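## Task

Rotate the yellow die until its 3 faces upward and set it down completely within the mat. At the end, every other die still shows the number it shows now, and all dice rest flat on a face. Nothing may be held in place by the robot at the end: open the gripper and pull the arms away.

## Robot and tools

ROBOT. Two six-joint UR20-style arms, left_arm and right_arm, each ending in a two-finger parallel gripper (50 mm max gap). Root links sit at left_arm (+0.113, +0.829, 0) m, yawed slightly positive, and right_arm (+0.037, -0.568, 0) m, yawed about -0.2 rad. A camera-carrying plate projects roughly 9 cm from the last joint axis toward the gripper's -y and turns with it; keep it clear of the table and dice.

FRAME. All reported poses share one scene frame: origin on the tabletop between the arms, +z up, +x outward over the table, left_arm on the +y side. The names left/right do not correspond to image sides. Reported hand positions get less accurate at long reach. Gripper frame: fingers extend along its +z, close along its x. end_effector_position is the midpoint between the pads; fingertips extend 17.5 mm further.

execute_actions. Argument actions is a list holding zero or one item. Empty list: no motion, just returns state (a look). An item with rows (1 to 15 rows) and optional steps (1 to 15, default 15) is a motion; each row lasts one step of 1/30 s and the final row repeats to fill the steps. An item with only steps (up to 300) is a wait, counted from the previous result. Optional pictures: true/false.

ROW LAYOUT. Each row is a single flat list of 18 numbers covering both arms, even when one arm is idle: left_arm's six joint targets, then its gripper position, force_limit, speed; then the same nine for right_arm. Joint numbers are absolute target angles in radians (same convention as the Joint positions line), in order shoulder pan, shoulder lift, elbow, wrist 1, wrist 2, wrist 3. They are not offsets. Ranges: left_arm pan -3.142..3.142, lift -6.283..6.283, elbow 0..3.142, wrists -6.283..6.283; right_arm pan 0..6.283, lift -6.283..6.283, elbow -3.142..0, wrists -6.283..6.283. A target beyond a range end by more than 0.010 rad, and further out than the current angle, gets the whole call refused. Targets past the real end are clipped and reported as "joint sent to its limit".

GRIPPER NUMBERS (each in [-1, 1], absolute settings). position: +1 fully open (50 mm), about -0.65 pads meet; -1 means close until blocked, used for grasping. force_limit: per-pad force about 20 N at -1, 102 N at 0, 185 N at +1 (may overshoot ~17%). speed: 20 mm/s at -1, 85 at 0, 150 at +1. To leave a gripper unchanged, repeat its previous three numbers; a 0 is a real command. New force or speed only applies once position changes by at least 0.01; open first for a softer grip.

MOTION LIMITS. Commands are smoothed (about 0.17 s lag). Each joint's target is capped near its measured angle (0.394 rad for pan and lift, 0.493 for elbow, 0.69 for wrists), and targets implying over 100 mm of hand travel are scaled back, so big moves take several calls and an arm may still be traveling when a result returns. Between calls the arms keep heading for the last row until they settle or a step is HELD. The simulation runs on while the operator composes a reply.

RESULT LINES. State line: per arm, end_effector_position (m), end_effector_quat_wxyz, linear and angular velocity. Joint positions / Joint velocities: one block per arm, joint order as above. Wrist force / Wrist torque: flange sensor readings in the end effector's axes (offset up to ~10 N, noise up to ~3.7 N, saturates ~200 N; "no reading" is harmless). object_status: 0 moving, 1 blocked while opening, 2 blocked while closing (a held object), 3 reached target or pads met (usually nothing held). A changed position resets it to 0 briefly. After a grip at force_limit -1, status can stay 2 even if the object slipped away. position_measured in counts: gap ≈ (250 - counts) × 0.202 mm. Turning only wrist 3 moves the pad midpoint on a 25 mm circle. "joint command not followed" means the clearance check altered targets; HELD marks steps whose row was not sent.

FAULTS. Contact torque reaching a joint's load limit (pan/lift 671, elbow 394, wrists 97.3 N m; held weight counts), or 150 N outside force on the arm or its load, freezes that arm for 10 s and drops the rest of the call. Motors holding loads heat up: MOTOR HOT from 70 °C, OVER-TEMPERATURE FAULT and braking at 85 °C.

zoom_image: camera (cam_high, cam_left_wrist, cam_right_wrist; each 504x504) and region [x0, y0, x1, y1] in pixels, origin top-left, at most 504 per side; returns an enlarged view of that camera's last image. Calibration data (intrinsics, distortion, world-to-camera transforms) is supplied; wrist cameras are fisheye.

read_manual: returns licence texts only; no motion.

finished_scene: argument scene is the current scene's number; it ends and grades the scene irreversibly and reports success.

AVOID. Letting dice fall or leave the table, tipping other dice to new faces, slamming or hard pushing, arms touching each other, and releasing a die while it is not resting flat. Occasional disturbances may tug a held die or nudge loose ones, so verify the final state by image before finishing.

Each tool is called after "Emit:" as name([rows], argument=value, ...), one row to a line, values as JSON.

## Session

Emit:
execute_actions(actions=[])

Scene clock: 0.00 s of 4500.00 s.
left_arm: end_effector_position=(+0.3479, +0.3556, +0.3398) position_measured=3 object_status=3 end_effector_quat_wxyz=(-0.342, +0.714, -0.010, +0.610) end_effector_velocity=(+0.000, -0.001, -0.001) end_effector_angular_velocity=(-0.002, +0.001, -0.000) | right_arm: end_effector_position=(+0.3210, -0.4574, +0.3989) position_measured=3 object_status=3 end_effector_quat_wxyz=(+0.175, +0.941, -0.184, +0.222) end_effector_velocity=(+0.000, +0.000, +0.000) end_effector_angular_velocity=(-0.000, -0.001, +0.001)
Joint positions: left_arm=[-1.999 -1.347  2.275 -0.954 -0.903 -1.029] | right_arm=[ 5.155 -0.669 -2.459 -2.107  1.325 -2.445]
Joint velocities: left_arm=[ 0.    -0.    -0.    -0.002  0.001  0.   ] | right_arm=[ 0.    -0.     0.     0.    -0.001 -0.   ]
Motor temperatures (°C, as the motors report them): left_arm=[21 19 20 26 23 24] | right_arm=[20 20 20 25 26 25]
Wrist force (N, on the end effector, along its own x y z axes, offset not removed): no reading
Wrist torque (N m, same axes, about the end effector's origin, offset not removed): no reading
camera_calibration (this result's frames):
cam_left_wrist: T_world_to_cam=[[0.281403, -0.462062, 0.841018, -0.220273], [0.0917024, -0.859474, -0.502886, 0.444041], [0.955198, 0.218637, -0.199487, -0.19458], [0, 0, 0, 1]] pos_world=[0.207128, 0.322405, 0.36974]
cam_right_wrist: T_world_to_cam=[[0.834784, -0.281202, 0.47335, -0.585637], [-0.492962, -0.764628, 0.41513, -0.347194], [0.245201, -0.579887, -0.776921, 0.10871], [0, 0, 0, 1]] pos_world=[0.291071, -0.367117, 0.505801]

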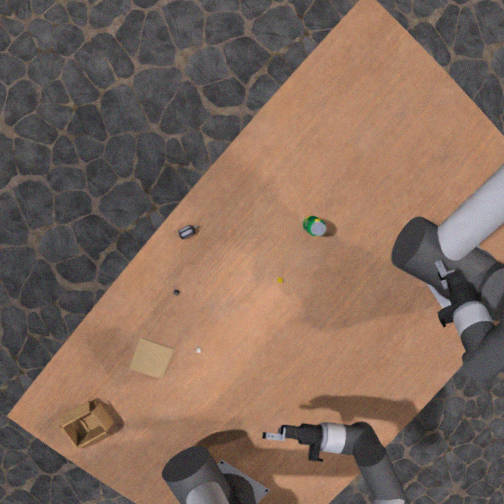

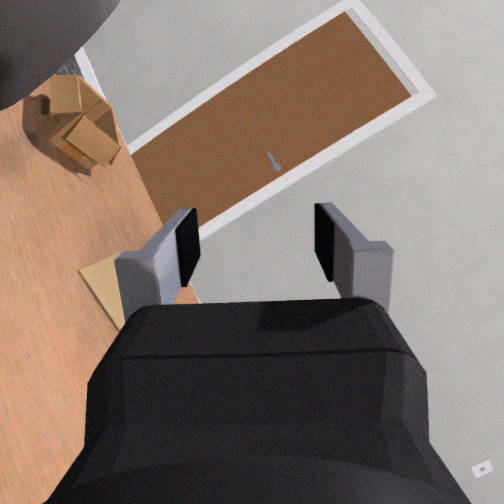

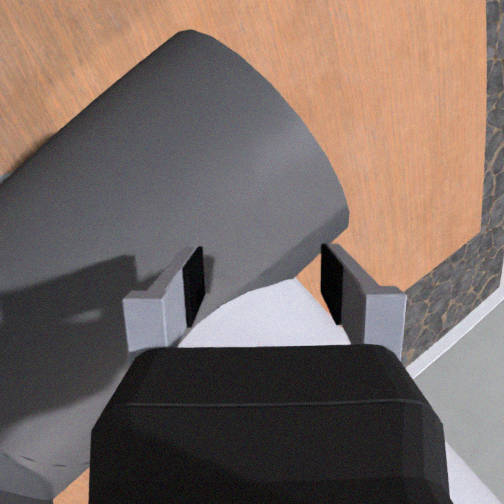

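Emit:
execute_actions([
  {"rows": [[-2.9,-1.347,2.275,-0.954,-0.903,-1.029,1,0,0, 4.3345,-1.7872,-2.336,-0.5892,1.571,0,1,-0.5,0]], "steps": 15},
], pictures=false)

Emit:
execute_actions([
  {"steps": 75},
])

Scene clock: 14.73 s of 4500.00 s.
left_arm: end_effector_position=(+0.1422, +0.3015, +0.3397) position_measured=3 object_status=3 end_effector_quat_wxyz=(-0.213, +0.698, -0.154, +0.667) end_effector_velocity=(-0.496, -0.027, -0.000) end_effector_angular_velocity=(+0.001, -0.000, -0.941) | right_arm: end_effector_position=(+0.3232, -0.2619, +0.4106) position_measured=3 object_status=3 end_effector_quat_wxyz=(+0.071, +0.779, -0.616, +0.098) end_effector_velocity=(+0.232, +0.418, -0.070) end_effector_angular_velocity=(+0.708, -0.162, -2.024)
Joint positions: left_arm=[-2.404 -1.347  2.275 -0.954 -0.903 -1.029] | right_arm=[ 4.815 -1.009 -2.379 -1.552  1.483 -1.89 ]
Joint velocities: left_arm=[-0.941  0.001  0.001 -0.001 -0.     0.001] | right_arm=[-0.752 -0.752  0.095  1.266  0.195  1.266]
Motor temperatures (°C, as the motors report them): left_arm=[21 19 20 26 23 24] | right_arm=[20 20 20 25 26 25]
Wrist force (N, on the end effector, along its own x y z axes, offset not removed): left_arm=[4.7 4.2 2.8] | right_arm=[-4.3 5.3 -7.7]
Wrist torque (N m, same axes, about the end effector's origin, offset not removed): left_arm=[1.18 -1.12 -0.78] | right_arm=[0.98 0.90 -0.22]
Steps of this call (steps 1 to 90: nothing new was sent; then 11.23 s passed at rest; steps 91 to 105: all 15 steps of this action). Readings (joint positions | what the end effector reports):
91: left_arm=[-1.999 -1.347 2.275 -0.954 -0.903 -1.029] | right_arm=[5.155 -0.669 -2.459 -2.107 1.325 -2.445] | left_arm position_measured=3 object_status=3 | right_arm position_measured=3 object_status=3
92: left_arm=[-2.006 -1.347 2.275 -0.954 -0.903 -1.029] | right_arm=[5.148 -0.676 -2.454 -2.100 1.332 -2.438] | left_arm position_measured=3 object_status=3 | right_arm position_measured=3 object_status=3
94: left_arm=[-2.054 -1.347 2.275 -0.954 -0.903 -1.029] | right_arm=[5.103 -0.721 -2.437 -2.039 1.365 -2.377] | left_arm position_measured=3 object_status=3 | right_arm position_measured=3 object_status=3
98: left_arm=[-2.183 -1.347 2.275 -0.954 -0.903 -1.029] | right_arm=[4.996 -0.828 -2.410 -1.858 1.420 -2.196] | left_arm position_measured=3 object_status=3 | right_arm position_measured=3 object_status=3
105: the state above

Scene clock: 17.23 s of 4500.00 s.
left_arm: end_effector_position=(-0.1120, +0.3512, +0.3396) position_measured=3 object_status=3 end_effector_quat_wxyz=(-0.043, +0.638, -0.320, +0.699) end_effector_velocity=(+0.000, -0.001, -0.000) end_effector_angular_velocity=(+0.000, +0.001, -0.001) | right_arm: end_effector_position=(+0.6004, -0.0702, +0.1201) position_measured=3 object_status=3 end_effector_quat_wxyz=(-0.000, +0.285, +0.959, +0.000) end_effector_velocity=(-0.000, +0.000, +0.000) end_effector_angular_velocity=(+0.000, +0.000, +0.000)
Joint positions: left_arm=[-2.9   -1.347  2.275 -0.954 -0.903 -1.029] | right_arm=[ 4.335 -1.787 -2.336 -0.589  1.571 -0.   ]
Joint velocities: left_arm=[ 0.001 -0.     0.    -0.001  0.002  0.001] | right_arm=[ 0.  0.  0.  0.  0. -0.]
Motor temperatures (°C, as the motors report them): left_arm=[21 19 20 26 23 24] | right_arm=[20 20 20 25 26 25]
Wrist force (N, on the end effector, along its own x y z axes, offset not removed): left_arm=[4.9 -1.0 4.3] | right_arm=[0.3 0.5 1.3]
Wrist torque (N m, same axes, about the end effector's origin, offset not removed): left_arm=[0.27 -1.29 -0.70] | right_arm=[0.14 -0.03 -0.34]
Steps of this call (steps 1 to 60: the robot went on to your last target; steps 61 to 75: nothing new was sent). Readings (joint positions | what the end effector reports):
1: left_arm=[-2.436 -1.347 2.275 -0.954 -0.903 -1.029] | right_arm=[4.790 -1.034 -2.376 -1.509 1.489 -1.847] | left_arm position_measured=3 object_status=3 | right_arm position_measured=3 object_status=3
2: left_arm=[-2.467 -1.347 2.275 -0.954 -0.903 -1.029] | right_arm=[4.765 -1.059 -2.373 -1.467 1.495 -1.805] | left_arm position_measured=3 object_status=3 | right_arm position_measured=3 object_status=3
4: left_arm=[-2.531 -1.347 2.275 -0.954 -0.903 -1.029] | right_arm=[4.716 -1.108 -2.368 -1.383 1.505 -1.722] | left_arm position_measured=3 object_status=3 | right_arm position_measured=3 object_status=3
8: left_arm=[-2.657 -1.347 2.275 -0.954 -0.903 -1.029] | right_arm=[4.626 -1.204 -2.360 -1.221 1.521 -1.559] | left_arm position_measured=3 object_status=3 | right_arm position_measured=3 object_status=3
75: the state above
All arms were judged still, so your last target was given up. Only a new action makes them travel on or press farther. Fingers that are still opening or closing keep moving.
camera_calibration (this result's frames):
cam_left_wrist: T_world_to_cam=[[-0.188025, -0.507453, 0.840915, -0.129293], [-0.616834, -0.605258, -0.503167, 0.313834], [0.764305, -0.613313, -0.199211, 0.516327], [0, 0, 0, 1]] pos_world=[-0.225358, 0.441011, 0.369493]
cam_right_wrist: T_world_to_cam=[[-0.833943, 0.55171, -0.0124206, 0.540611], [0.537454, 0.817091, 0.208581, -0.28047], [0.125225, 0.167269, -0.977926, 0.196666], [0, 0, 0, 1]] pos_world=[0.576951, -0.101987, 0.257541]

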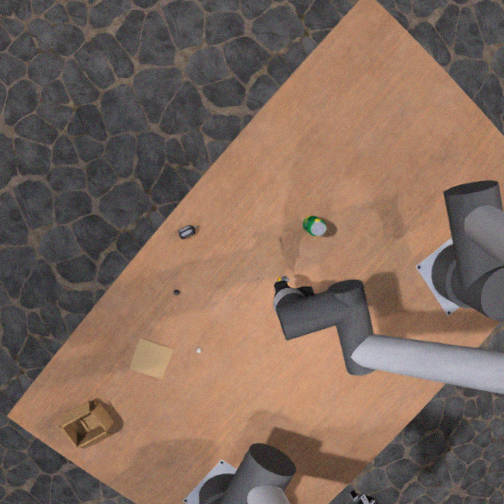

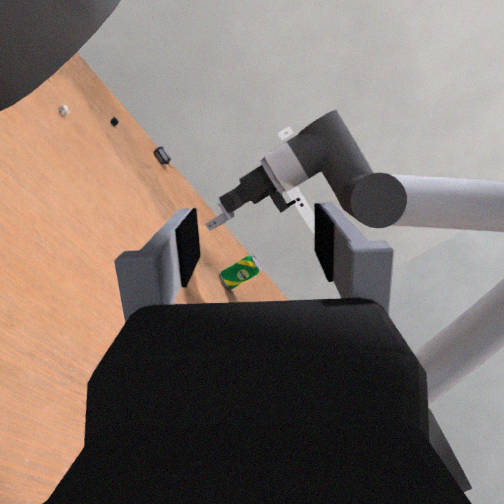

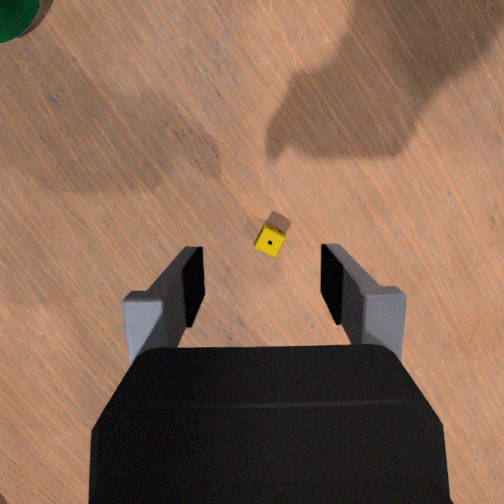

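Emit:
zoom_image(camera="cam_right_wrist", region=[240, 210, 300, 270])

Region (240, 210, 300, 270) of cam_right_wrist's 504x504 image, scaled by 8.400, with more detail than that image has.

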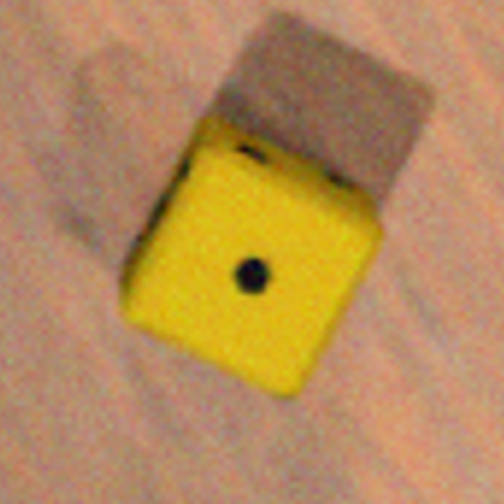

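Emit:
execute_actions([
  {"rows": [[-2.9,-1.347,2.275,-0.954,-0.903,-1.029,1,0,0, 4.3713,-1.8569,-2.3893,-0.4662,1.571,-1.045,1,-0.5,0]], "steps": 15},
], pictures=false)

Emit:
execute_actions([
  {"steps": 20},
])

Emit:
zoom_image(camera="cam_right_wrist", region=[220, 220, 300, 300])

Scene clock: 35.20 s of 4500.00 s.
left_arm: end_effector_position=(-0.1120, +0.3512, +0.3396) position_measured=3 object_status=3 end_effector_quat_wxyz=(-0.043, +0.638, -0.320, +0.699) end_effector_velocity=(-0.000, +0.000, -0.000) end_effector_angular_velocity=(-0.001, +0.001, +0.001) | right_arm: end_effector_position=(+0.5944, -0.0683, +0.0617) position_measured=3 object_status=3 end_effector_quat_wxyz=(-0.000, -0.182, +0.983, -0.000) end_effector_velocity=(+0.020, +0.011, -0.013) end_effector_angular_velocity=(+0.004, -0.002, +1.107)
Joint positions: left_arm=[-2.9   -1.347  2.275 -0.954 -0.903 -1.029] | right_arm=[ 4.37  -1.855 -2.388 -0.47   1.571 -0.907]
Joint velocities: left_arm=[-0.     0.    -0.    -0.001 -0.001 -0.001] | right_arm=[ 0.008 -0.016 -0.013  0.033  0.    -1.098]
Motor temperatures (°C, as the motors report them): left_arm=[21 19 20 26 23 24] | right_arm=[20 20 20 25 26 25]
Wrist force (N, on the end effector, along its own x y z axes, offset not removed): left_arm=[6.3 1.3 3.3] | right_arm=[0.5 1.2 -1.0]
Wrist torque (N m, same axes, about the end effector's origin, offset not removed): left_arm=[0.64 -1.63 -0.70] | right_arm=[0.38 -0.09 -0.49]
Steps of this call (steps 1 to 90: nothing new was sent; then 14.47 s passed at rest; steps 91 to 105: all 15 steps of this action). Readings (joint positions | what the end effector reports):
91: left_arm=[-2.900 -1.347 2.275 -0.954 -0.903 -1.029] | right_arm=[4.335 -1.788 -2.336 -0.589 1.571 -0.000] | left_arm position_measured=3 object_status=3 | right_arm position_measured=3 object_status=3
92: left_arm=[-2.900 -1.347 2.275 -0.954 -0.903 -1.029] | right_arm=[4.339 -1.794 -2.342 -0.582 1.571 -0.007] | left_arm position_measured=3 object_status=3 | right_arm position_measured=3 object_status=3
94: left_arm=[-2.900 -1.347 2.275 -0.954 -0.903 -1.029] | right_arm=[4.351 -1.817 -2.360 -0.543 1.571 -0.071] | left_arm position_measured=3 object_status=3 | right_arm position_measured=3 object_status=3
98: left_arm=[-2.900 -1.347 2.275 -0.954 -0.903 -1.029] | right_arm=[4.364 -1.843 -2.379 -0.493 1.571 -0.365] | left_arm position_measured=3 object_status=3 | right_arm position_measured=3 object_status=3
105: the state above

Scene clock: 35.87 s of 4500.00 s.
left_arm: end_effector_position=(-0.1120, +0.3512, +0.3396) position_measured=3 object_status=3 end_effector_quat_wxyz=(-0.043, +0.638, -0.320, +0.699) end_effector_velocity=(-0.000, -0.000, +0.000) end_effector_angular_velocity=(-0.001, +0.000, -0.001) | right_arm: end_effector_position=(+0.5967, -0.0667, +0.0600) position_measured=3 object_status=3 end_effector_quat_wxyz=(-0.000, -0.249, +0.968, +0.000) end_effector_velocity=(+0.000, +0.000, +0.001) end_effector_angular_velocity=(+0.001, -0.001, +0.005)
Joint positions: left_arm=[-2.9   -1.347  2.275 -0.954 -0.903 -1.029] | right_arm=[ 4.371 -1.857 -2.389 -0.466  1.571 -1.044]
Joint velocities: left_arm=[ 0.    -0.    -0.     0.     0.001 -0.001] | right_arm=[ 0.001  0.002 -0.     0.    -0.    -0.004]
Motor temperatures (°C, as the motors report them): left_arm=[21 19 20 26 23 24] | right_arm=[20 20 20 25 26 25]
Wrist force (N, on the end effector, along its own x y z axes, offset not removed): left_arm=[4.5 3.8 -1.0] | right_arm=[2.0 -2.3 -4.5]
Wrist torque (N m, same axes, about the end effector's origin, offset not removed): left_arm=[0.94 -1.14 -0.74] | right_arm=[-0.31 -0.39 -0.60]
Steps of this call (steps 1 to 20: the robot went on to your last target). Readings (joint positions | what the end effector reports):
1: left_arm=[-2.900 -1.347 2.275 -0.954 -0.903 -1.029] | right_arm=[4.370 -1.855 -2.388 -0.469 1.571 -0.939] | left_arm position_measured=3 object_status=3 | right_arm position_measured=3 object_status=3
2: left_arm=[-2.900 -1.347 2.275 -0.954 -0.903 -1.029] | right_arm=[4.371 -1.856 -2.388 -0.469 1.571 -0.964] | left_arm position_measured=3 object_status=3 | right_arm position_measured=3 object_status=3
4: left_arm=[-2.900 -1.347 2.275 -0.954 -0.903 -1.029] | right_arm=[4.371 -1.856 -2.389 -0.468 1.571 -0.998] | left_arm position_measured=3 object_status=3 | right_arm position_measured=3 object_status=3
8: left_arm=[-2.900 -1.347 2.275 -0.954 -0.903 -1.029] | right_arm=[4.371 -1.857 -2.389 -0.467 1.571 -1.029] | left_arm position_measured=3 object_status=3 | right_arm position_measured=3 object_status=3
20: the state above
camera_calibration (this result's frames):
cam_left_wrist: T_world_to_cam=[[-0.187982, -0.507442, 0.840931, -0.129314], [-0.61686, -0.605265, -0.503128, 0.313811], [0.764295, -0.613316, -0.199241, 0.516351], [0, 0, 0, 1]] pos_world=[-0.225376, 0.441006, 0.36951]
cam_right_wrist: T_world_to_cam=[[-0.879111, -0.476453, -0.0125142, 0.493317], [-0.468286, 0.858559, 0.208771, 0.334078], [-0.0887252, 0.189393, -0.977885, 0.266981], [0, 0, 0, 1]] pos_world=[0.613813, -0.102348, 0.197504]

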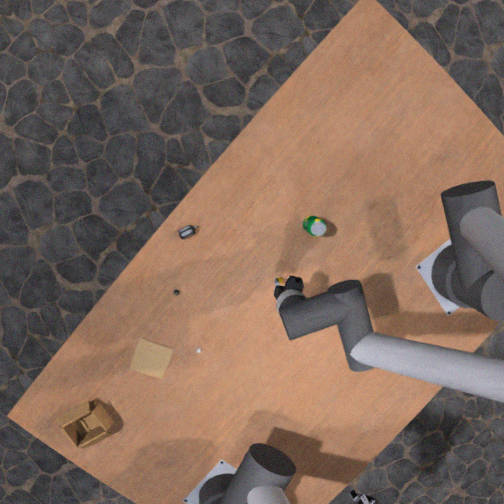

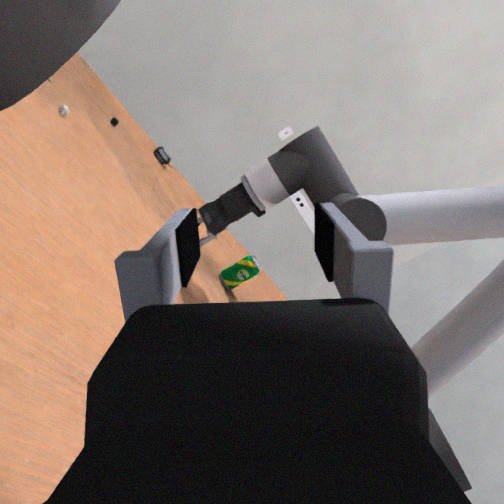

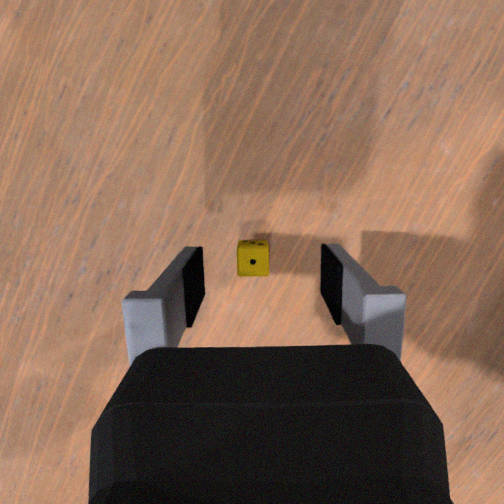

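Region (220, 220, 300, 300) of cam_right_wrist's 504x504 image, scaled by 6.300, with more detail than that image has.

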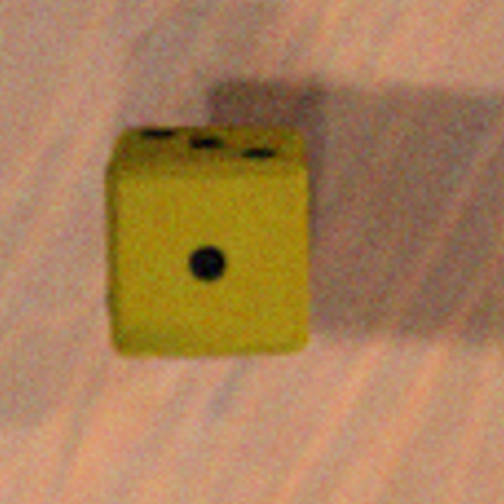

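Emit:
execute_actions([
  {"rows": [[-2.9,-1.347,2.275,-0.954,-0.903,-1.029,1,0,0, 4.3713,-1.9191,-2.4039,-0.3894,1.571,-1.045,1,-0.5,0]], "steps": 15},
], pictures=false)

Emit:
execute_actions([
  {"steps": 6},
], pictures=false)

Emit:
execute_actions([
  {"rows": [[-2.9,-1.347,2.275,-0.954,-0.903,-1.029,1,0,0, 4.3713,-1.9191,-2.4039,-0.3894,1.571,-1.045,-1,-0.5,-0.3]], "steps": 15},
], pictures=false)

Emit:
execute_actions([
  {"steps": 10},
], pictures=false)

Emit:
execute_actions([
  {"rows": [[-2.9,-1.347,2.275,-0.954,-0.903,-1.029,1,0,0, 4.3713,-1.8958,-2.3984,-0.4182,1.571,-1.045,-1,-0.5,-0.3]], "steps": 10},
], pictures=false)

Emit:
execute_actions([
  {"rows": [[-2.9,-1.347,2.275,-0.954,-0.903,-1.029,1,0,0, 4.3713,-1.8958,-2.3984,-0.4182,1.571,0,-1,-0.5,-0.3]], "steps": 15},
], pictures=false)

Emit:
execute_actions([
  {"steps": 18},
], pictures=false)

Emit:
execute_actions([
  {"rows": [[-2.9,-1.347,2.275,-0.954,-0.903,-1.029,1,0,0, 4.3713,-1.9180,-2.4036,-0.3908,1.571,0,-1,-0.5,-0.3]], "steps": 15},
], pictures=false)

Emit:
execute_actions([
  {"steps": 6},
], pictures=false)

Emit:
execute_actions([
  {"rows": [[-2.9,-1.347,2.275,-0.954,-0.903,-1.029,1,0,0, 4.3713,-1.9180,-2.4036,-0.3908,1.571,0,1,-0.5,-0.3]], "steps": 15},
])

Scene clock: 52.03 s of 4500.00 s.
left_arm: end_effector_position=(-0.1120, +0.3512, +0.3396) position_measured=3 object_status=3 end_effector_quat_wxyz=(-0.043, +0.638, -0.320, +0.699) end_effector_velocity=(+0.001, -0.000, -0.000) end_effector_angular_velocity=(+0.000, +0.000, +0.002) | right_arm: end_effector_position=(+0.5968, -0.0667, +0.0212) position_measured=3 object_status=3 end_effector_quat_wxyz=(-0.000, -0.250, +0.968, +0.000) end_effector_velocity=(+0.000, -0.000, -0.010) end_effector_angular_velocity=(-0.000, +0.000, -0.000)
Joint positions: left_arm=[-2.9   -1.347  2.275 -0.954 -0.903 -1.029] | right_arm=[ 4.371 -1.917 -2.403 -0.392  1.571 -1.045]
Joint velocities: left_arm=[ 0.001 -0.    -0.    -0.001 -0.001  0.   ] | right_arm=[-0.    -0.016 -0.003  0.019  0.    -0.   ]
Motor temperatures (°C, as the motors report them): left_arm=[21 19 20 26 23 24] | right_arm=[20 20 20 25 26 25]
Wrist force (N, on the end effector, along its own x y z axes, offset not removed): left_arm=[6.4 0.6 2.5] | right_arm=[0.0 3.5 -3.7]
Wrist torque (N m, same axes, about the end effector's origin, offset not removed): left_arm=[0.68 -1.70 -0.69] | right_arm=[0.49 0.06 -0.23]
Steps of this call (steps 1 to 15: the robot went on to your last target; steps 16 to 90: nothing new was sent; then 12.67 s passed at rest; steps 91 to 105: all 15 steps of this action). Readings (joint positions | what the end effector reports):
91: left_arm=[-2.900 -1.347 2.275 -0.954 -0.903 -1.029] | right_arm=[4.371 -1.857 -2.390 -0.466 1.571 -1.045] | left_arm position_measured=3 object_status=3 | right_arm position_measured=3 object_status=3
92: left_arm=[-2.900 -1.347 2.275 -0.954 -0.903 -1.029] | right_arm=[4.371 -1.863 -2.391 -0.459 1.571 -1.045] | left_arm position_measured=3 object_status=3 | right_arm position_measured=3 object_status=3
94: left_arm=[-2.900 -1.347 2.275 -0.954 -0.903 -1.029] | right_arm=[4.371 -1.884 -2.396 -0.433 1.571 -1.045] | left_arm position_measured=3 object_status=3 | right_arm position_measured=3 object_status=3
98: left_arm=[-2.900 -1.347 2.275 -0.954 -0.903 -1.029] | right_arm=[4.371 -1.907 -2.401 -0.405 1.571 -1.045] | left_arm position_measured=3 object_status=3 | right_arm position_measured=3 object_status=3
105: the state above

Scene clock: 52.23 s of 4500.00 s.
left_arm: end_effector_position=(-0.1120, +0.3512, +0.3396) position_measured=3 object_status=3 end_effector_quat_wxyz=(-0.043, +0.638, -0.320, +0.699) end_effector_velocity=(+0.000, +0.000, -0.000) end_effector_angular_velocity=(-0.002, +0.001, +0.002) | right_arm: end_effector_position=(+0.5968, -0.0667, +0.0203) position_measured=3 object_status=3 end_effector_quat_wxyz=(-0.000, -0.250, +0.968, +0.000) end_effector_velocity=(-0.000, +0.000, -0.002) end_effector_angular_velocity=(+0.000, +0.000, +0.001)
Joint positions: left_arm=[-2.9   -1.347  2.275 -0.954 -0.903 -1.029] | right_arm=[ 4.371 -1.919 -2.404 -0.39   1.571 -1.045]
Joint velocities: left_arm=[ 0.001  0.    -0.    -0.    -0.001 -0.002] | right_arm=[-0.    -0.003 -0.001  0.004  0.    -0.001]
Motor temperatures (°C, as the motors report them): left_arm=[21 19 20 26 23 24] | right_arm=[20 20 20 25 26 25]
Wrist force (N, on the end effector, along its own x y z axes, offset not removed): left_arm=[5.2 -1.7 5.1] | right_arm=[3.3 0.7 -2.5]
Wrist torque (N m, same axes, about the end effector's origin, offset not removed): left_arm=[0.06 -1.29 -0.82] | right_arm=[0.29 -0.71 -0.50]
Steps of this call (steps 1 to 6: the robot went on to your last target). Readings (joint positions | what the end effector reports):
1: left_arm=[-2.900 -1.347 2.275 -0.954 -0.903 -1.029] | right_arm=[4.371 -1.918 -2.404 -0.391 1.571 -1.045] | left_arm position_measured=3 object_status=3 | right_arm position_measured=3 object_status=3
2: left_arm=[-2.900 -1.347 2.275 -0.954 -0.903 -1.029] | right_arm=[4.371 -1.918 -2.404 -0.391 1.571 -1.045] | left_arm position_measured=3 object_status=3 | right_arm position_measured=3 object_status=3
4: left_arm=[-2.900 -1.347 2.275 -0.954 -0.903 -1.029] | right_arm=[4.371 -1.918 -2.404 -0.390 1.571 -1.045] | left_arm position_measured=3 object_status=3 | right_arm position_measured=3 object_status=3
6: the state above

Scene clock: 52.73 s of 4500.00 s.
left_arm: end_effector_position=(-0.1120, +0.3512, +0.3396) position_measured=3 object_status=3 end_effector_quat_wxyz=(-0.043, +0.638, -0.320, +0.699) end_effector_velocity=(-0.000, +0.000, -0.000) end_effector_angular_velocity=(+0.002, -0.000, -0.001) | right_arm: end_effector_position=(+0.5968, -0.0667, +0.0201) position_measured=160 object_status=0 end_effector_quat_wxyz=(-0.000, -0.250, +0.968, +0.000) end_effector_velocity=(-0.000, -0.000, +0.000) end_effector_angular_velocity=(-0.000, +0.001, +0.000)
Joint positions: left_arm=[-2.9   -1.347  2.275 -0.954 -0.903 -1.029] | right_arm=[ 4.371 -1.919 -2.404 -0.389  1.571 -1.045]
Joint velocities: left_arm=[-0.001  0.    -0.    -0.001 -0.     0.002] | right_arm=[-0.     0.    -0.    -0.     0.001 -0.001]
Motor temperatures (°C, as the motors report them): left_arm=[21 19 20 26 23 24] | right_arm=[20 20 20 25 26 25]
Wrist force (N, on the end effector, along its own x y z axes, offset not removed): left_arm=[3.2 2.9 4.4] | right_arm=[-1.4 4.1 -2.5]
Wrist torque (N m, same axes, about the end effector's origin, offset not removed): left_arm=[1.03 -0.90 -0.60] | right_arm=[0.80 0.35 -0.34]
Steps of this call (steps 1 to 15: all 15 steps of this action). Readings (joint positions | what the end effector reports):
1: left_arm=[-2.900 -1.347 2.275 -0.954 -0.903 -1.029] | right_arm=[4.371 -1.919 -2.404 -0.390 1.571 -1.045] | left_arm position_measured=3 object_status=3 | right_arm position_measured=9 object_status=0
2: left_arm=[-2.900 -1.347 2.275 -0.954 -0.903 -1.029] | right_arm=[4.371 -1.919 -2.404 -0.390 1.571 -1.045] | left_arm position_measured=3 object_status=3 | right_arm position_measured=20 object_status=0
4: left_arm=[-2.900 -1.347 2.275 -0.954 -0.903 -1.029] | right_arm=[4.371 -1.919 -2.404 -0.390 1.571 -1.045] | left_arm position_measured=3 object_status=3 | right_arm position_measured=41 object_status=0
8: left_arm=[-2.900 -1.347 2.275 -0.954 -0.903 -1.029] | right_arm=[4.371 -1.919 -2.404 -0.389 1.571 -1.045] | left_arm position_measured=3 object_status=3 | right_arm position_measured=84 object_status=0
15: the state above

Scene clock: 53.07 s of 4500.00 s.
left_arm: end_effector_position=(-0.1120, +0.3512, +0.3396) position_measured=3 object_status=3 end_effector_quat_wxyz=(-0.043, +0.638, -0.320, +0.699) end_effector_velocity=(-0.000, -0.000, -0.000) end_effector_angular_velocity=(+0.000, -0.000, -0.001) | right_arm: end_effector_position=(+0.5968, -0.0667, +0.0201) position_measured=178 object_status=2 end_effector_quat_wxyz=(-0.000, -0.250, +0.968, +0.000) end_effector_velocity=(+0.000, +0.000, +0.001) end_effector_angular_velocity=(+0.001, -0.001, -0.000)
Joint positions: left_arm=[-2.9   -1.347  2.275 -0.954 -0.903 -1.029] | right_arm=[ 4.371 -1.919 -2.404 -0.389  1.571 -1.045]
Joint velocities: left_arm=[-0.     0.    -0.    -0.     0.001  0.   ] | right_arm=[-0.     0.001  0.    -0.    -0.     0.   ]
Motor temperatures (°C, as the motors report them): left_arm=[21 19 20 26 23 24] | right_arm=[20 20 20 25 26 25]
Wrist force (N, on the end effector, along its own x y z axes, offset not removed): left_arm=[-0.1 1.1 -5.0] | right_arm=[5.1 -0.9 -4.4]
Wrist torque (N m, same axes, about the end effector's origin, offset not removed): left_arm=[0.44 -0.30 -0.43] | right_arm=[-0.24 -0.99 -0.40]
Steps of this call (steps 1 to 10: the robot went on to your last target). Readings (joint positions | what the end effector reports):
1: left_arm=[-2.900 -1.347 2.275 -0.954 -0.903 -1.029] | right_arm=[4.371 -1.919 -2.404 -0.389 1.571 -1.045] | left_arm position_measured=3 object_status=3 | right_arm position_measured=170 object_status=0
2: left_arm=[-2.900 -1.347 2.275 -0.954 -0.903 -1.029] | right_arm=[4.371 -1.919 -2.404 -0.389 1.571 -1.045] | left_arm position_measured=3 object_status=3 | right_arm position_measured=178 object_status=0
4: left_arm=[-2.900 -1.347 2.275 -0.954 -0.903 -1.029] | right_arm=[4.371 -1.919 -2.404 -0.389 1.571 -1.045] | left_arm position_measured=3 object_status=3 | right_arm position_measured=178 object_status=0
8: left_arm=[-2.900 -1.347 2.275 -0.954 -0.903 -1.029] | right_arm=[4.371 -1.919 -2.404 -0.389 1.571 -1.045] | left_arm position_measured=3 object_status=3 | right_arm position_measured=178 object_status=2
10: the state above

Scene clock: 53.40 s of 4500.00 s.
left_arm: end_effector_position=(-0.1120, +0.3512, +0.3396) position_measured=3 object_status=3 end_effector_quat_wxyz=(-0.043, +0.638, -0.320, +0.699) end_effector_velocity=(-0.000, +0.001, +0.000) end_effector_angular_velocity=(-0.000, -0.000, +0.001) | right_arm: end_effector_position=(+0.5969, -0.0664, +0.0332) position_measured=178 object_status=2 end_effector_quat_wxyz=(-0.000, -0.250, +0.968, +0.000) end_effector_velocity=(+0.001, +0.000, +0.014) end_effector_angular_velocity=(+0.001, -0.001, -0.002)
Joint positions: left_arm=[-2.9   -1.347  2.275 -0.954 -0.903 -1.029] | right_arm=[ 4.371 -1.898 -2.399 -0.415  1.571 -1.045]
Joint velocities: left_arm=[-0.001 -0.    -0.     0.001 -0.001 -0.   ] | right_arm=[-0.001  0.021  0.005 -0.025 -0.     0.001]
Motor temperatures (°C, as the motors report them): left_arm=[21 19 20 26 23 24] | right_arm=[20 20 20 25 26 25]
Wrist force (N, on the end effector, along its own x y z axes, offset not removed): left_arm=[7.1 -0.3 0.4] | right_arm=[0.3 2.5 -6.9]
Wrist torque (N m, same axes, about the end effector's origin, offset not removed): left_arm=[0.26 -1.47 -0.74] | right_arm=[0.45 -0.06 -0.42]
Steps of this call (steps 1 to 10: all 10 steps of this action). Readings (joint positions | what the end effector reports):
1: left_arm=[-2.900 -1.347 2.275 -0.954 -0.903 -1.029] | right_arm=[4.371 -1.919 -2.404 -0.390 1.571 -1.045] | left_arm position_measured=3 object_status=3 | right_arm position_measured=178 object_status=2
2: left_arm=[-2.900 -1.347 2.275 -0.954 -0.903 -1.029] | right_arm=[4.371 -1.916 -2.403 -0.393 1.571 -1.045] | left_arm position_measured=3 object_status=3 | right_arm position_measured=178 object_status=2
4: left_arm=[-2.900 -1.347 2.275 -0.954 -0.903 -1.029] | right_arm=[4.371 -1.908 -2.401 -0.403 1.571 -1.045] | left_arm position_measured=3 object_status=3 | right_arm position_measured=178 object_status=2
8: left_arm=[-2.900 -1.347 2.275 -0.954 -0.903 -1.029] | right_arm=[4.371 -1.900 -2.399 -0.413 1.571 -1.045] | left_arm position_measured=3 object_status=3 | right_arm position_measured=178 object_status=2
10: the state above

Scene clock: 53.90 s of 4500.00 s.
left_arm: end_effector_position=(-0.1120, +0.3512, +0.3396) position_measured=3 object_status=3 end_effector_quat_wxyz=(-0.043, +0.638, -0.320, +0.699) end_effector_velocity=(-0.000, -0.001, -0.000) end_effector_angular_velocity=(+0.000, +0.001, -0.002) | right_arm: end_effector_position=(+0.5751, -0.0675, +0.0349) position_measured=178 object_status=2 end_effector_quat_wxyz=(-0.000, +0.200, +0.980, +0.000) end_effector_velocity=(-0.025, +0.010, -0.000) end_effector_angular_velocity=(-0.001, -0.000, -1.097)
Joint positions: left_arm=[-2.9   -1.347  2.275 -0.954 -0.903 -1.029] | right_arm=[ 4.371 -1.896 -2.398 -0.418  1.571 -0.138]
Joint velocities: left_arm=[ 0.     0.    -0.    -0.001  0.002  0.001] | right_arm=[-0.    -0.001  0.    -0.    -0.001  1.097]
Motor temperatures (°C, as the motors report them): left_arm=[21 19 20 26 23 24] | right_arm=[20 20 20 25 26 25]
Wrist force (N, on the end effector, along its own x y z axes, offset not removed): left_arm=[5.2 1.5 3.6] | right_arm=[-0.7 3.1 -3.4]
Wrist torque (N m, same axes, about the end effector's origin, offset not removed): left_arm=[0.84 -1.49 -0.56] | right_arm=[0.61 0.15 -0.35]
Steps of this call (steps 1 to 15: all 15 steps of this action). Readings (joint positions | what the end effector reports):
1: left_arm=[-2.900 -1.347 2.275 -0.954 -0.903 -1.029] | right_arm=[4.371 -1.898 -2.399 -0.416 1.571 -1.045] | left_arm position_measured=3 object_status=3 | right_arm position_measured=178 object_status=2
2: left_arm=[-2.900 -1.347 2.275 -0.954 -0.903 -1.029] | right_arm=[4.371 -1.897 -2.399 -0.416 1.571 -1.038] | left_arm position_measured=3 object_status=3 | right_arm position_measured=178 object_status=2
4: left_arm=[-2.900 -1.347 2.275 -0.954 -0.903 -1.029] | right_arm=[4.371 -1.897 -2.399 -0.417 1.571 -0.974] | left_arm position_measured=3 object_status=3 | right_arm position_measured=178 object_status=2
8: left_arm=[-2.900 -1.347 2.275 -0.954 -0.903 -1.029] | right_arm=[4.371 -1.896 -2.398 -0.418 1.571 -0.680] | left_arm position_measured=3 object_status=3 | right_arm position_measured=178 object_status=2
15: the state above

Scene clock: 54.50 s of 4500.00 s.
left_arm: end_effector_position=(-0.1120, +0.3512, +0.3396) position_measured=3 object_status=3 end_effector_quat_wxyz=(-0.043, +0.638, -0.320, +0.699) end_effector_velocity=(+0.000, +0.000, +0.000) end_effector_angular_velocity=(-0.002, +0.001, +0.001) | right_arm: end_effector_position=(+0.5720, -0.0659, +0.0350) position_measured=178 object_status=2 end_effector_quat_wxyz=(-0.000, +0.266, +0.964, +0.000) end_effector_velocity=(+0.000, +0.001, +0.002) end_effector_angular_velocity=(+0.002, -0.001, -0.008)
Joint positions: left_arm=[-2.9   -1.347  2.275 -0.954 -0.903 -1.029] | right_arm=[ 4.371 -1.896 -2.398 -0.418  1.571 -0.001]
Joint velocities: left_arm=[-0.    -0.    -0.     0.001 -0.001 -0.002] | right_arm=[ 0.     0.002  0.     0.    -0.     0.008]
Motor temperatures (°C, as the motors report them): left_arm=[21 19 20 26 23 24] | right_arm=[20 20 20 25 26 25]
Wrist force (N, on the end effector, along its own x y z axes, offset not removed): left_arm=[2.0 5.0 -0.9] | right_arm=[-1.5 12.8 2.4]
Wrist torque (N m, same axes, about the end effector's origin, offset not removed): left_arm=[1.39 -0.65 -0.50] | right_arm=[0.93 0.11 -0.37]
Steps of this call (steps 1 to 18: the robot went on to your last target). Readings (joint positions | what the end effector reports):
1: left_arm=[-2.900 -1.347 2.275 -0.954 -0.903 -1.029] | right_arm=[4.371 -1.896 -2.398 -0.418 1.571 -0.106] | left_arm position_measured=3 object_status=3 | right_arm position_measured=178 object_status=2
2: left_arm=[-2.900 -1.347 2.275 -0.954 -0.903 -1.029] | right_arm=[4.371 -1.896 -2.398 -0.418 1.571 -0.081] | left_arm position_measured=3 object_status=3 | right_arm position_measured=178 object_status=2
4: left_arm=[-2.900 -1.347 2.275 -0.954 -0.903 -1.029] | right_arm=[4.371 -1.896 -2.398 -0.418 1.571 -0.047] | left_arm position_measured=3 object_status=3 | right_arm position_measured=178 object_status=2
8: left_arm=[-2.900 -1.347 2.275 -0.954 -0.903 -1.029] | right_arm=[4.371 -1.896 -2.398 -0.418 1.571 -0.016] | left_arm position_measured=3 object_status=3 | right_arm position_measured=178 object_status=2
18: the state above

Scene clock: 55.00 s of 4500.00 s.
left_arm: end_effector_position=(-0.1120, +0.3512, +0.3396) position_measured=3 object_status=3 end_effector_quat_wxyz=(-0.043, +0.638, -0.320, +0.699) end_effector_velocity=(+0.000, +0.000, +0.000) end_effector_angular_velocity=(+0.001, -0.000, +0.001) | right_arm: end_effector_position=(+0.5719, -0.0661, +0.0213) position_measured=178 object_status=2 end_effector_quat_wxyz=(-0.000, +0.267, +0.964, +0.000) end_effector_velocity=(+0.000, -0.000, -0.004) end_effector_angular_velocity=(-0.001, -0.001, +0.001)
Joint positions: left_arm=[-2.9   -1.347  2.275 -0.954 -0.903 -1.029] | right_arm=[ 4.371 -1.917 -2.403 -0.392  1.571 -0.   ]
Joint velocities: left_arm=[ 0.001 -0.     0.    -0.    -0.001  0.001] | right_arm=[-0.    -0.006 -0.001  0.007 -0.001 -0.001]
Motor temperatures (°C, as the motors report them): left_arm=[21 19 20 26 23 24] | right_arm=[20 20 20 25 26 25]
Wrist force (N, on the end effector, along its own x y z axes, offset not removed): left_arm=[2.6 -2.0 -0.3] | right_arm=[2.6 0.6 -0.8]
Wrist torque (N m, same axes, about the end effector's origin, offset not removed): left_arm=[-0.08 -0.79 -0.66] | right_arm=[0.24 -0.34 -0.35]
Steps of this call (steps 1 to 15: all 15 steps of this action). Readings (joint positions | what the end effector reports):
1: left_arm=[-2.900 -1.347 2.275 -0.954 -0.903 -1.029] | right_arm=[4.371 -1.896 -2.398 -0.418 1.571 -0.001] | left_arm position_measured=3 object_status=3 | right_arm position_measured=178 object_status=2
2: left_arm=[-2.900 -1.347 2.275 -0.954 -0.903 -1.029] | right_arm=[4.371 -1.899 -2.399 -0.414 1.571 -0.001] | left_arm position_measured=3 object_status=3 | right_arm position_measured=178 object_status=2
4: left_arm=[-2.900 -1.347 2.275 -0.954 -0.903 -1.029] | right_arm=[4.371 -1.906 -2.401 -0.405 1.571 -0.000] | left_arm position_measured=3 object_status=3 | right_arm position_measured=178 object_status=2
8: left_arm=[-2.900 -1.347 2.275 -0.954 -0.903 -1.029] | right_arm=[4.371 -1.914 -2.403 -0.396 1.571 -0.000] | left_arm position_measured=3 object_status=3 | right_arm position_measured=178 object_status=2
15: the state above

Scene clock: 55.20 s of 4500.00 s.
left_arm: end_effector_position=(-0.1120, +0.3512, +0.3396) position_measured=3 object_status=3 end_effector_quat_wxyz=(-0.043, +0.638, -0.320, +0.699) end_effector_velocity=(-0.000, +0.000, +0.000) end_effector_angular_velocity=(-0.001, +0.000, -0.001) | right_arm: end_effector_position=(+0.5718, -0.0661, +0.0209) position_measured=178 object_status=2 end_effector_quat_wxyz=(-0.000, +0.267, +0.964, +0.000) end_effector_velocity=(+0.000, -0.000, -0.000) end_effector_angular_velocity=(-0.000, -0.001, -0.000)
Joint positions: left_arm=[-2.9   -1.347  2.275 -0.954 -0.903 -1.029] | right_arm=[ 4.371 -1.918 -2.404 -0.391  1.571 -0.   ]
Joint velocities: left_arm=[-0.001 -0.     0.     0.001 -0.    -0.001] | right_arm=[-0.    -0.001 -0.     0.001 -0.001  0.   ]
Motor temperatures (°C, as the motors report them): left_arm=[21 19 20 26 23 24] | right_arm=[20 20 20 25 26 25]
Wrist force (N, on the end effector, along its own x y z axes, offset not removed): left_arm=[4.7 -0.5 4.2] | right_arm=[0.6 0.5 -0.4]
Wrist torque (N m, same axes, about the end effector's origin, offset not removed): left_arm=[0.42 -1.21 -0.67] | right_arm=[0.16 -0.05 -0.45]
Steps of this call (steps 1 to 6: the robot went on to your last target). Readings (joint positions | what the end effector reports):
1: left_arm=[-2.900 -1.347 2.275 -0.954 -0.903 -1.029] | right_arm=[4.371 -1.917 -2.403 -0.391 1.571 -0.000] | left_arm position_measured=3 object_status=3 | right_arm position_measured=178 object_status=2
2: left_arm=[-2.900 -1.347 2.275 -0.954 -0.903 -1.029] | right_arm=[4.371 -1.918 -2.404 -0.391 1.571 -0.000] | left_arm position_measured=3 object_status=3 | right_arm position_measured=178 object_status=2
4: left_arm=[-2.900 -1.347 2.275 -0.954 -0.903 -1.029] | right_arm=[4.371 -1.918 -2.404 -0.391 1.571 -0.000] | left_arm position_measured=3 object_status=3 | right_arm position_measured=178 object_status=2
6: the state above

Scene clock: 55.70 s of 4500.00 s.
left_arm: end_effector_position=(-0.1120, +0.3512, +0.3396) position_measured=3 object_status=3 end_effector_quat_wxyz=(-0.043, +0.638, -0.320, +0.699) end_effector_velocity=(-0.001, +0.001, +0.000) end_effector_angular_velocity=(+0.000, -0.000, -0.001) | right_arm: end_effector_position=(+0.5718, -0.0662, +0.0208) position_measured=21 object_status=0 end_effector_quat_wxyz=(-0.000, +0.267, +0.964, +0.000) end_effector_velocity=(+0.000, -0.000, -0.000) end_effector_angular_velocity=(-0.000, +0.000, -0.001)
Joint positions: left_arm=[-2.9   -1.347  2.275 -0.954 -0.903 -1.029] | right_arm=[ 4.371 -1.918 -2.404 -0.391  1.571 -0.   ]
Joint velocities: left_arm=[-0.002  0.     0.     0.    -0.001 -0.   ] | right_arm=[-0.    -0.    -0.    -0.     0.     0.001]
Motor temperatures (°C, as the motors report them): left_arm=[21 19 20 26 23 24] | right_arm=[20 20 20 25 26 25]
Wrist force (N, on the end effector, along its own x y z axes, offset not removed): left_arm=[7.5 4.5 3.6] | right_arm=[2.0 6.5 -4.4]
Wrist torque (N m, same axes, about the end effector's origin, offset not removed): left_arm=[1.51 -1.83 -0.73] | right_arm=[1.28 -0.34 -0.45]
Steps of this call (steps 1 to 15: all 15 steps of this action). Readings (joint positions | what the end effector reports):
1: left_arm=[-2.900 -1.347 2.275 -0.954 -0.903 -1.029] | right_arm=[4.371 -1.918 -2.404 -0.391 1.571 -0.000] | left_arm position_measured=3 object_status=3 | right_arm position_measured=172 object_status=0
2: left_arm=[-2.900 -1.347 2.275 -0.954 -0.903 -1.029] | right_arm=[4.371 -1.918 -2.404 -0.391 1.571 -0.000] | left_arm position_measured=3 object_status=3 | right_arm position_measured=161 object_status=0
4: left_arm=[-2.900 -1.347 2.275 -0.954 -0.903 -1.029] | right_arm=[4.371 -1.918 -2.404 -0.391 1.571 -0.000] | left_arm position_measured=3 object_status=3 | right_arm position_measured=140 object_status=0
8: left_arm=[-2.900 -1.347 2.275 -0.954 -0.903 -1.029] | right_arm=[4.371 -1.918 -2.404 -0.391 1.571 -0.000] | left_arm position_measured=3 object_status=3 | right_arm position_measured=97 object_status=0
15: the state above
camera_calibration (this result's frames):
cam_left_wrist: T_world_to_cam=[[-0.187983, -0.507442, 0.840931, -0.129315], [-0.61686, -0.605265, -0.503128, 0.313811], [0.764294, -0.613316, -0.199241, 0.516351], [0, 0, 0, 1]] pos_world=[-0.225376, 0.441006, 0.36951]
cam_right_wrist: T_world_to_cam=[[-0.853683, 0.520645, -0.0124251, 0.522614], [0.507017, 0.836316, 0.20859, -0.229031], [0.118992, 0.17177, -0.977924, 0.106369], [0, 0, 0, 1]] pos_world=[0.549612, -0.0988254, 0.158288]

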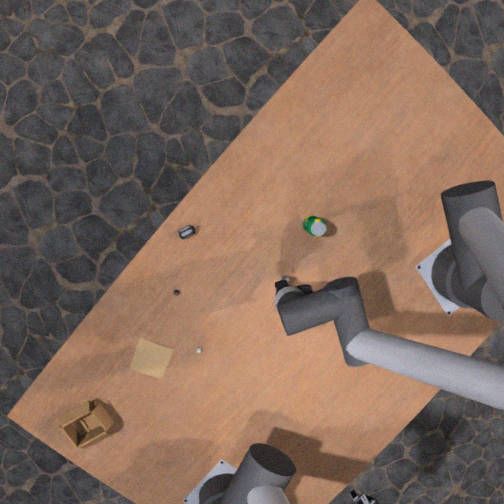

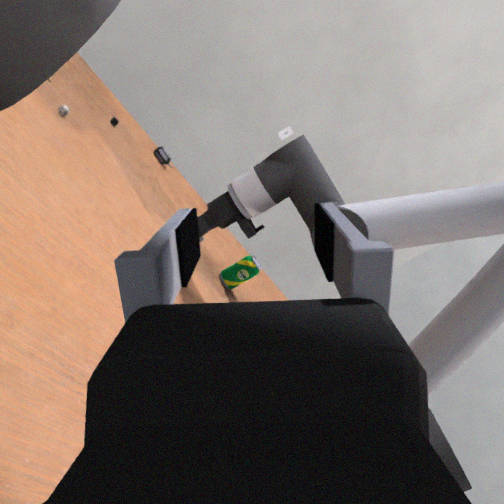

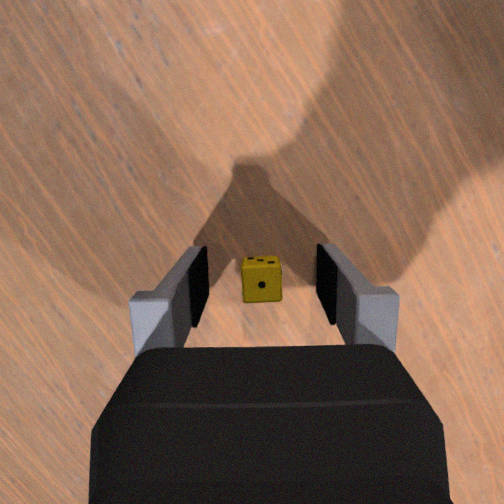

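Emit:
execute_actions([
  {"rows": [[-2.9,-1.347,2.275,-0.954,-0.903,-1.029,1,0,0, 4.3713,-1.7872,-2.36,-0.565,1.571,0,1,-0.5,-0.3]], "steps": 15},
], pictures=false)

Emit:
execute_actions([
  {"rows": [[-2.9,-1.347,2.275,-0.954,-0.903,-1.029,1,0,0, 4.3713,-2.2746,-2.7647,1.1123,1.571,0,1,-0.5,-0.3]], "steps": 15},
], pictures=false)

Emit:
execute_actions([
  {"steps": 45},
])

Scene clock: 81.60 s of 4500.00 s.
left_arm: end_effector_position=(-0.1120, +0.3512, +0.3396) position_measured=3 object_status=3 end_effector_quat_wxyz=(-0.043, +0.638, -0.320, +0.699) end_effector_velocity=(-0.001, +0.000, -0.000) end_effector_angular_velocity=(-0.001, +0.002, -0.002) | right_arm: end_effector_position=(+0.5744, -0.0620, +0.1076) position_measured=3 object_status=3 end_effector_quat_wxyz=(+0.000, +0.267, +0.964, +0.000) end_effector_velocity=(-0.002, -0.003, +0.024) end_effector_angular_velocity=(-0.003, +0.002, -0.000)
Joint positions: left_arm=[-2.9   -1.347  2.275 -0.954 -0.903 -1.029] | right_arm=[ 4.371 -1.792 -2.361 -0.559  1.571  0.   ]
Joint velocities: left_arm=[-0.001 -0.    -0.    -0.002  0.    -0.   ] | right_arm=[ 0.     0.036  0.01  -0.05   0.     0.   ]
Motor temperatures (°C, as the motors report them): left_arm=[21 19 20 26 23 24] | right_arm=[20 20 20 25 26 25]
Wrist force (N, on the end effector, along its own x y z axes, offset not removed): left_arm=[1.5 2.1 0.6] | right_arm=[4.5 0.1 -3.9]
Wrist torque (N m, same axes, about the end effector's origin, offset not removed): left_arm=[0.86 -0.56 -0.45] | right_arm=[-0.01 -0.83 -0.44]
Steps of this call (steps 1 to 15: the robot went on to your last target; steps 16 to 90: nothing new was sent; then 22.40 s passed at rest; steps 91 to 105: all 15 steps of this action). Readings (joint positions | what the end effector reports):
91: left_arm=[-2.900 -1.347 2.275 -0.954 -0.903 -1.029] | right_arm=[4.371 -1.918 -2.403 -0.391 1.571 0.000] | left_arm position_measured=3 object_status=3 | right_arm position_measured=3 object_status=3
92: left_arm=[-2.900 -1.347 2.275 -0.954 -0.903 -1.029] | right_arm=[4.371 -1.911 -2.399 -0.398 1.571 0.000] | left_arm position_measured=3 object_status=3 | right_arm position_measured=3 object_status=3
94: left_arm=[-2.900 -1.347 2.275 -0.954 -0.903 -1.029] | right_arm=[4.371 -1.870 -2.384 -0.448 1.571 0.000] | left_arm position_measured=3 object_status=3 | right_arm position_measured=3 object_status=3
98: left_arm=[-2.900 -1.347 2.275 -0.954 -0.903 -1.029] | right_arm=[4.371 -1.816 -2.368 -0.524 1.571 0.000] | left_arm position_measured=3 object_status=3 | right_arm position_measured=3 object_status=3
105: the state above

Scene clock: 91.90 s of 4500.00 s.
left_arm: end_effector_position=(-0.1120, +0.3512, +0.3396) position_measured=3 object_status=3 end_effector_quat_wxyz=(-0.043, +0.638, -0.320, +0.699) end_effector_velocity=(-0.000, -0.001, -0.000) end_effector_angular_velocity=(+0.001, -0.000, -0.001) | right_arm: end_effector_position=(+0.5470, -0.1076, +0.0173) position_measured=3 object_status=3 end_effector_quat_wxyz=(-0.003, +0.267, +0.964, -0.009) end_effector_velocity=(+0.000, -0.000, -0.000) end_effector_angular_velocity=(-0.001, +0.000, -0.001)
Joint positions: left_arm=[-2.9   -1.347  2.275 -0.954 -0.903 -1.029] | right_arm=[ 4.371 -1.892 -2.46  -0.378  1.571  0.   ]
Joint velocities: left_arm=[ 0.     0.     0.    -0.001  0.001  0.002] | right_arm=[-0.    -0.    -0.    -0.    -0.     0.001]
Motor temperatures (°C, as the motors report them): left_arm=[21 19 20 26 23 24] | right_arm=[20 20 20 25 26 25]
Wrist force (N, on the end effector, along its own x y z axes, offset not removed): left_arm=[7.4 -0.7 -0.2] | right_arm=[-8.4 -11.7 -51.8]
Wrist torque (N m, same axes, about the end effector's origin, offset not removed): left_arm=[0.36 -1.80 -0.97] | right_arm=[-0.25 -0.54 -0.09]
FORCE FAULT: contact force on the right arm reached its limit, and that arm stopped for 10 seconds. The contact can be on any part of that arm, not only on its tool. That arm's remaining commands of this call were not run. That arm holds still and accepts commands again. Move the arm away from the contact; if what it grips holds it there, let go first. Pushing or pulling that hard again can fault the arm again.
The stop of the right arm began at step 9 of this call (marked STOPPED below). From that step on that arm followed nothing that you had sent. 7 of its steps, steps kept back included, did not run and will not run. Nothing is kept back now, and the robot has no last target.
Steps of this call (steps 1 to 15: all 15 steps of this action; steps 16 to 309: the stop continued). Readings (joint positions | what the end effector reports):
1: left_arm=[-2.900 -1.347 2.275 -0.954 -0.903 -1.029] | right_arm=[4.371 -1.791 -2.361 -0.560 1.571 0.000] | left_arm position_measured=3 object_status=3 | right_arm position_measured=3 object_status=3
2: left_arm=[-2.900 -1.347 2.275 -0.954 -0.903 -1.029] | right_arm=[4.371 -1.796 -2.367 -0.554 1.571 0.000] | left_arm position_measured=3 object_status=3 | right_arm position_measured=3 object_status=3
4: left_arm=[-2.900 -1.347 2.275 -0.954 -0.903 -1.029] | right_arm=[4.371 -1.828 -2.400 -0.506 1.571 0.000] | left_arm position_measured=3 object_status=3 | right_arm position_measured=3 object_status=3
8: left_arm=[-2.900 -1.347 2.275 -0.954 -0.903 -1.029] | right_arm=[4.371 -1.895 -2.461 -0.383 1.571 0.000] | left_arm position_measured=3 object_status=3 | right_arm position_measured=3 object_status=3
9: left_arm=[-2.900 -1.347 2.275 -0.954 -0.903 -1.029] | right_arm=[4.371 -1.894 -2.460 -0.379 1.571 0.000] | left_arm position_measured=3 object_status=3 | right_arm position_measured=3 object_status=3 STOPPED (the right arm)
309: the state above

Scene clock: 91.93 s of 4500.00 s.
left_arm: end_effector_position=(-0.1120, +0.3512, +0.3396) position_measured=3 object_status=3 end_effector_quat_wxyz=(-0.043, +0.638, -0.320, +0.699) end_effector_velocity=(-0.000, +0.000, -0.000) end_effector_angular_velocity=(-0.001, +0.000, -0.000) | right_arm: end_effector_position=(+0.5470, -0.1076, +0.0173) position_measured=3 object_status=3 end_effector_quat_wxyz=(-0.003, +0.267, +0.964, -0.009) end_effector_velocity=(-0.000, +0.000, +0.000) end_effector_angular_velocity=(+0.001, +0.001, +0.000)
Joint positions: left_arm=[-2.9   -1.347  2.275 -0.954 -0.903 -1.029] | right_arm=[ 4.371 -1.892 -2.46  -0.378  1.571  0.   ]
Joint velocities: left_arm=[-0.001  0.    -0.     0.    -0.    -0.001] | right_arm=[ 0.     0.001 -0.    -0.     0.001 -0.   ]
Motor temperatures (°C, as the motors report them): left_arm=[21 19 20 26 23 24] | right_arm=[20 20 20 25 26 25]
Wrist force (N, on the end effector, along its own x y z axes, offset not removed): left_arm=[-0.4 0.2 2.1] | right_arm=[-5.2 -10.4 -56.1]
Wrist torque (N m, same axes, about the end effector's origin, offset not removed): left_arm=[0.52 -0.15 -0.46] | right_arm=[0.03 -1.00 -0.08]
A stop began in an earlier call of the same reply, so what this call sent did not run. Send another action.
Steps of this call (step 1: nothing new was sent). Readings (joint positions | what the end effector reports):
1: the state above
camera_calibration (this result's frames):
cam_left_wrist: T_world_to_cam=[[-0.187982, -0.507442, 0.840931, -0.129314], [-0.61686, -0.605265, -0.503128, 0.313811], [0.764295, -0.613316, -0.199241, 0.516351], [0, 0, 0, 1]] pos_world=[-0.225376, 0.441006, 0.36951]
cam_right_wrist: T_world_to_cam=[[-0.853752, 0.52053, -0.0124998, 0.522991], [0.508956, 0.839353, 0.19092, -0.181494], [0.109871, 0.156636, -0.981526, 0.116454], [0, 0, 0, 1]] pos_world=[0.526082, -0.138136, 0.155491]

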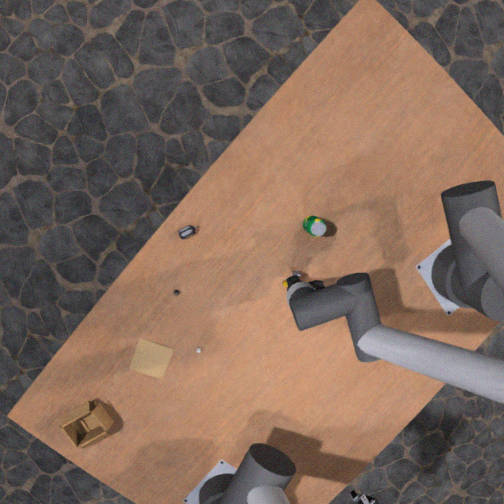

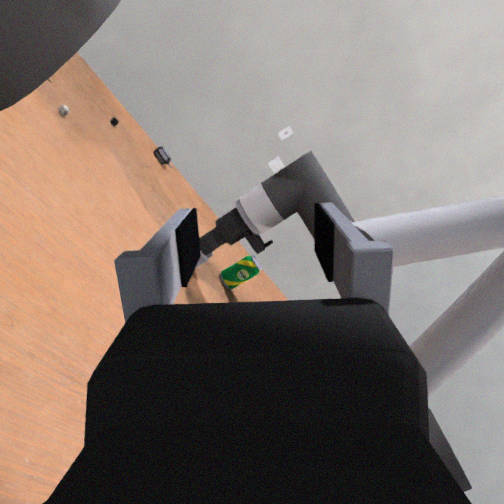

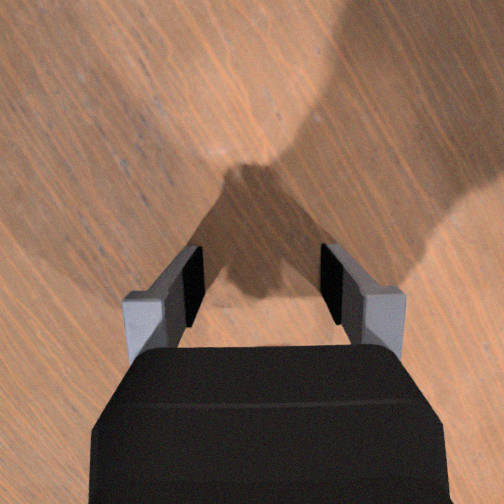

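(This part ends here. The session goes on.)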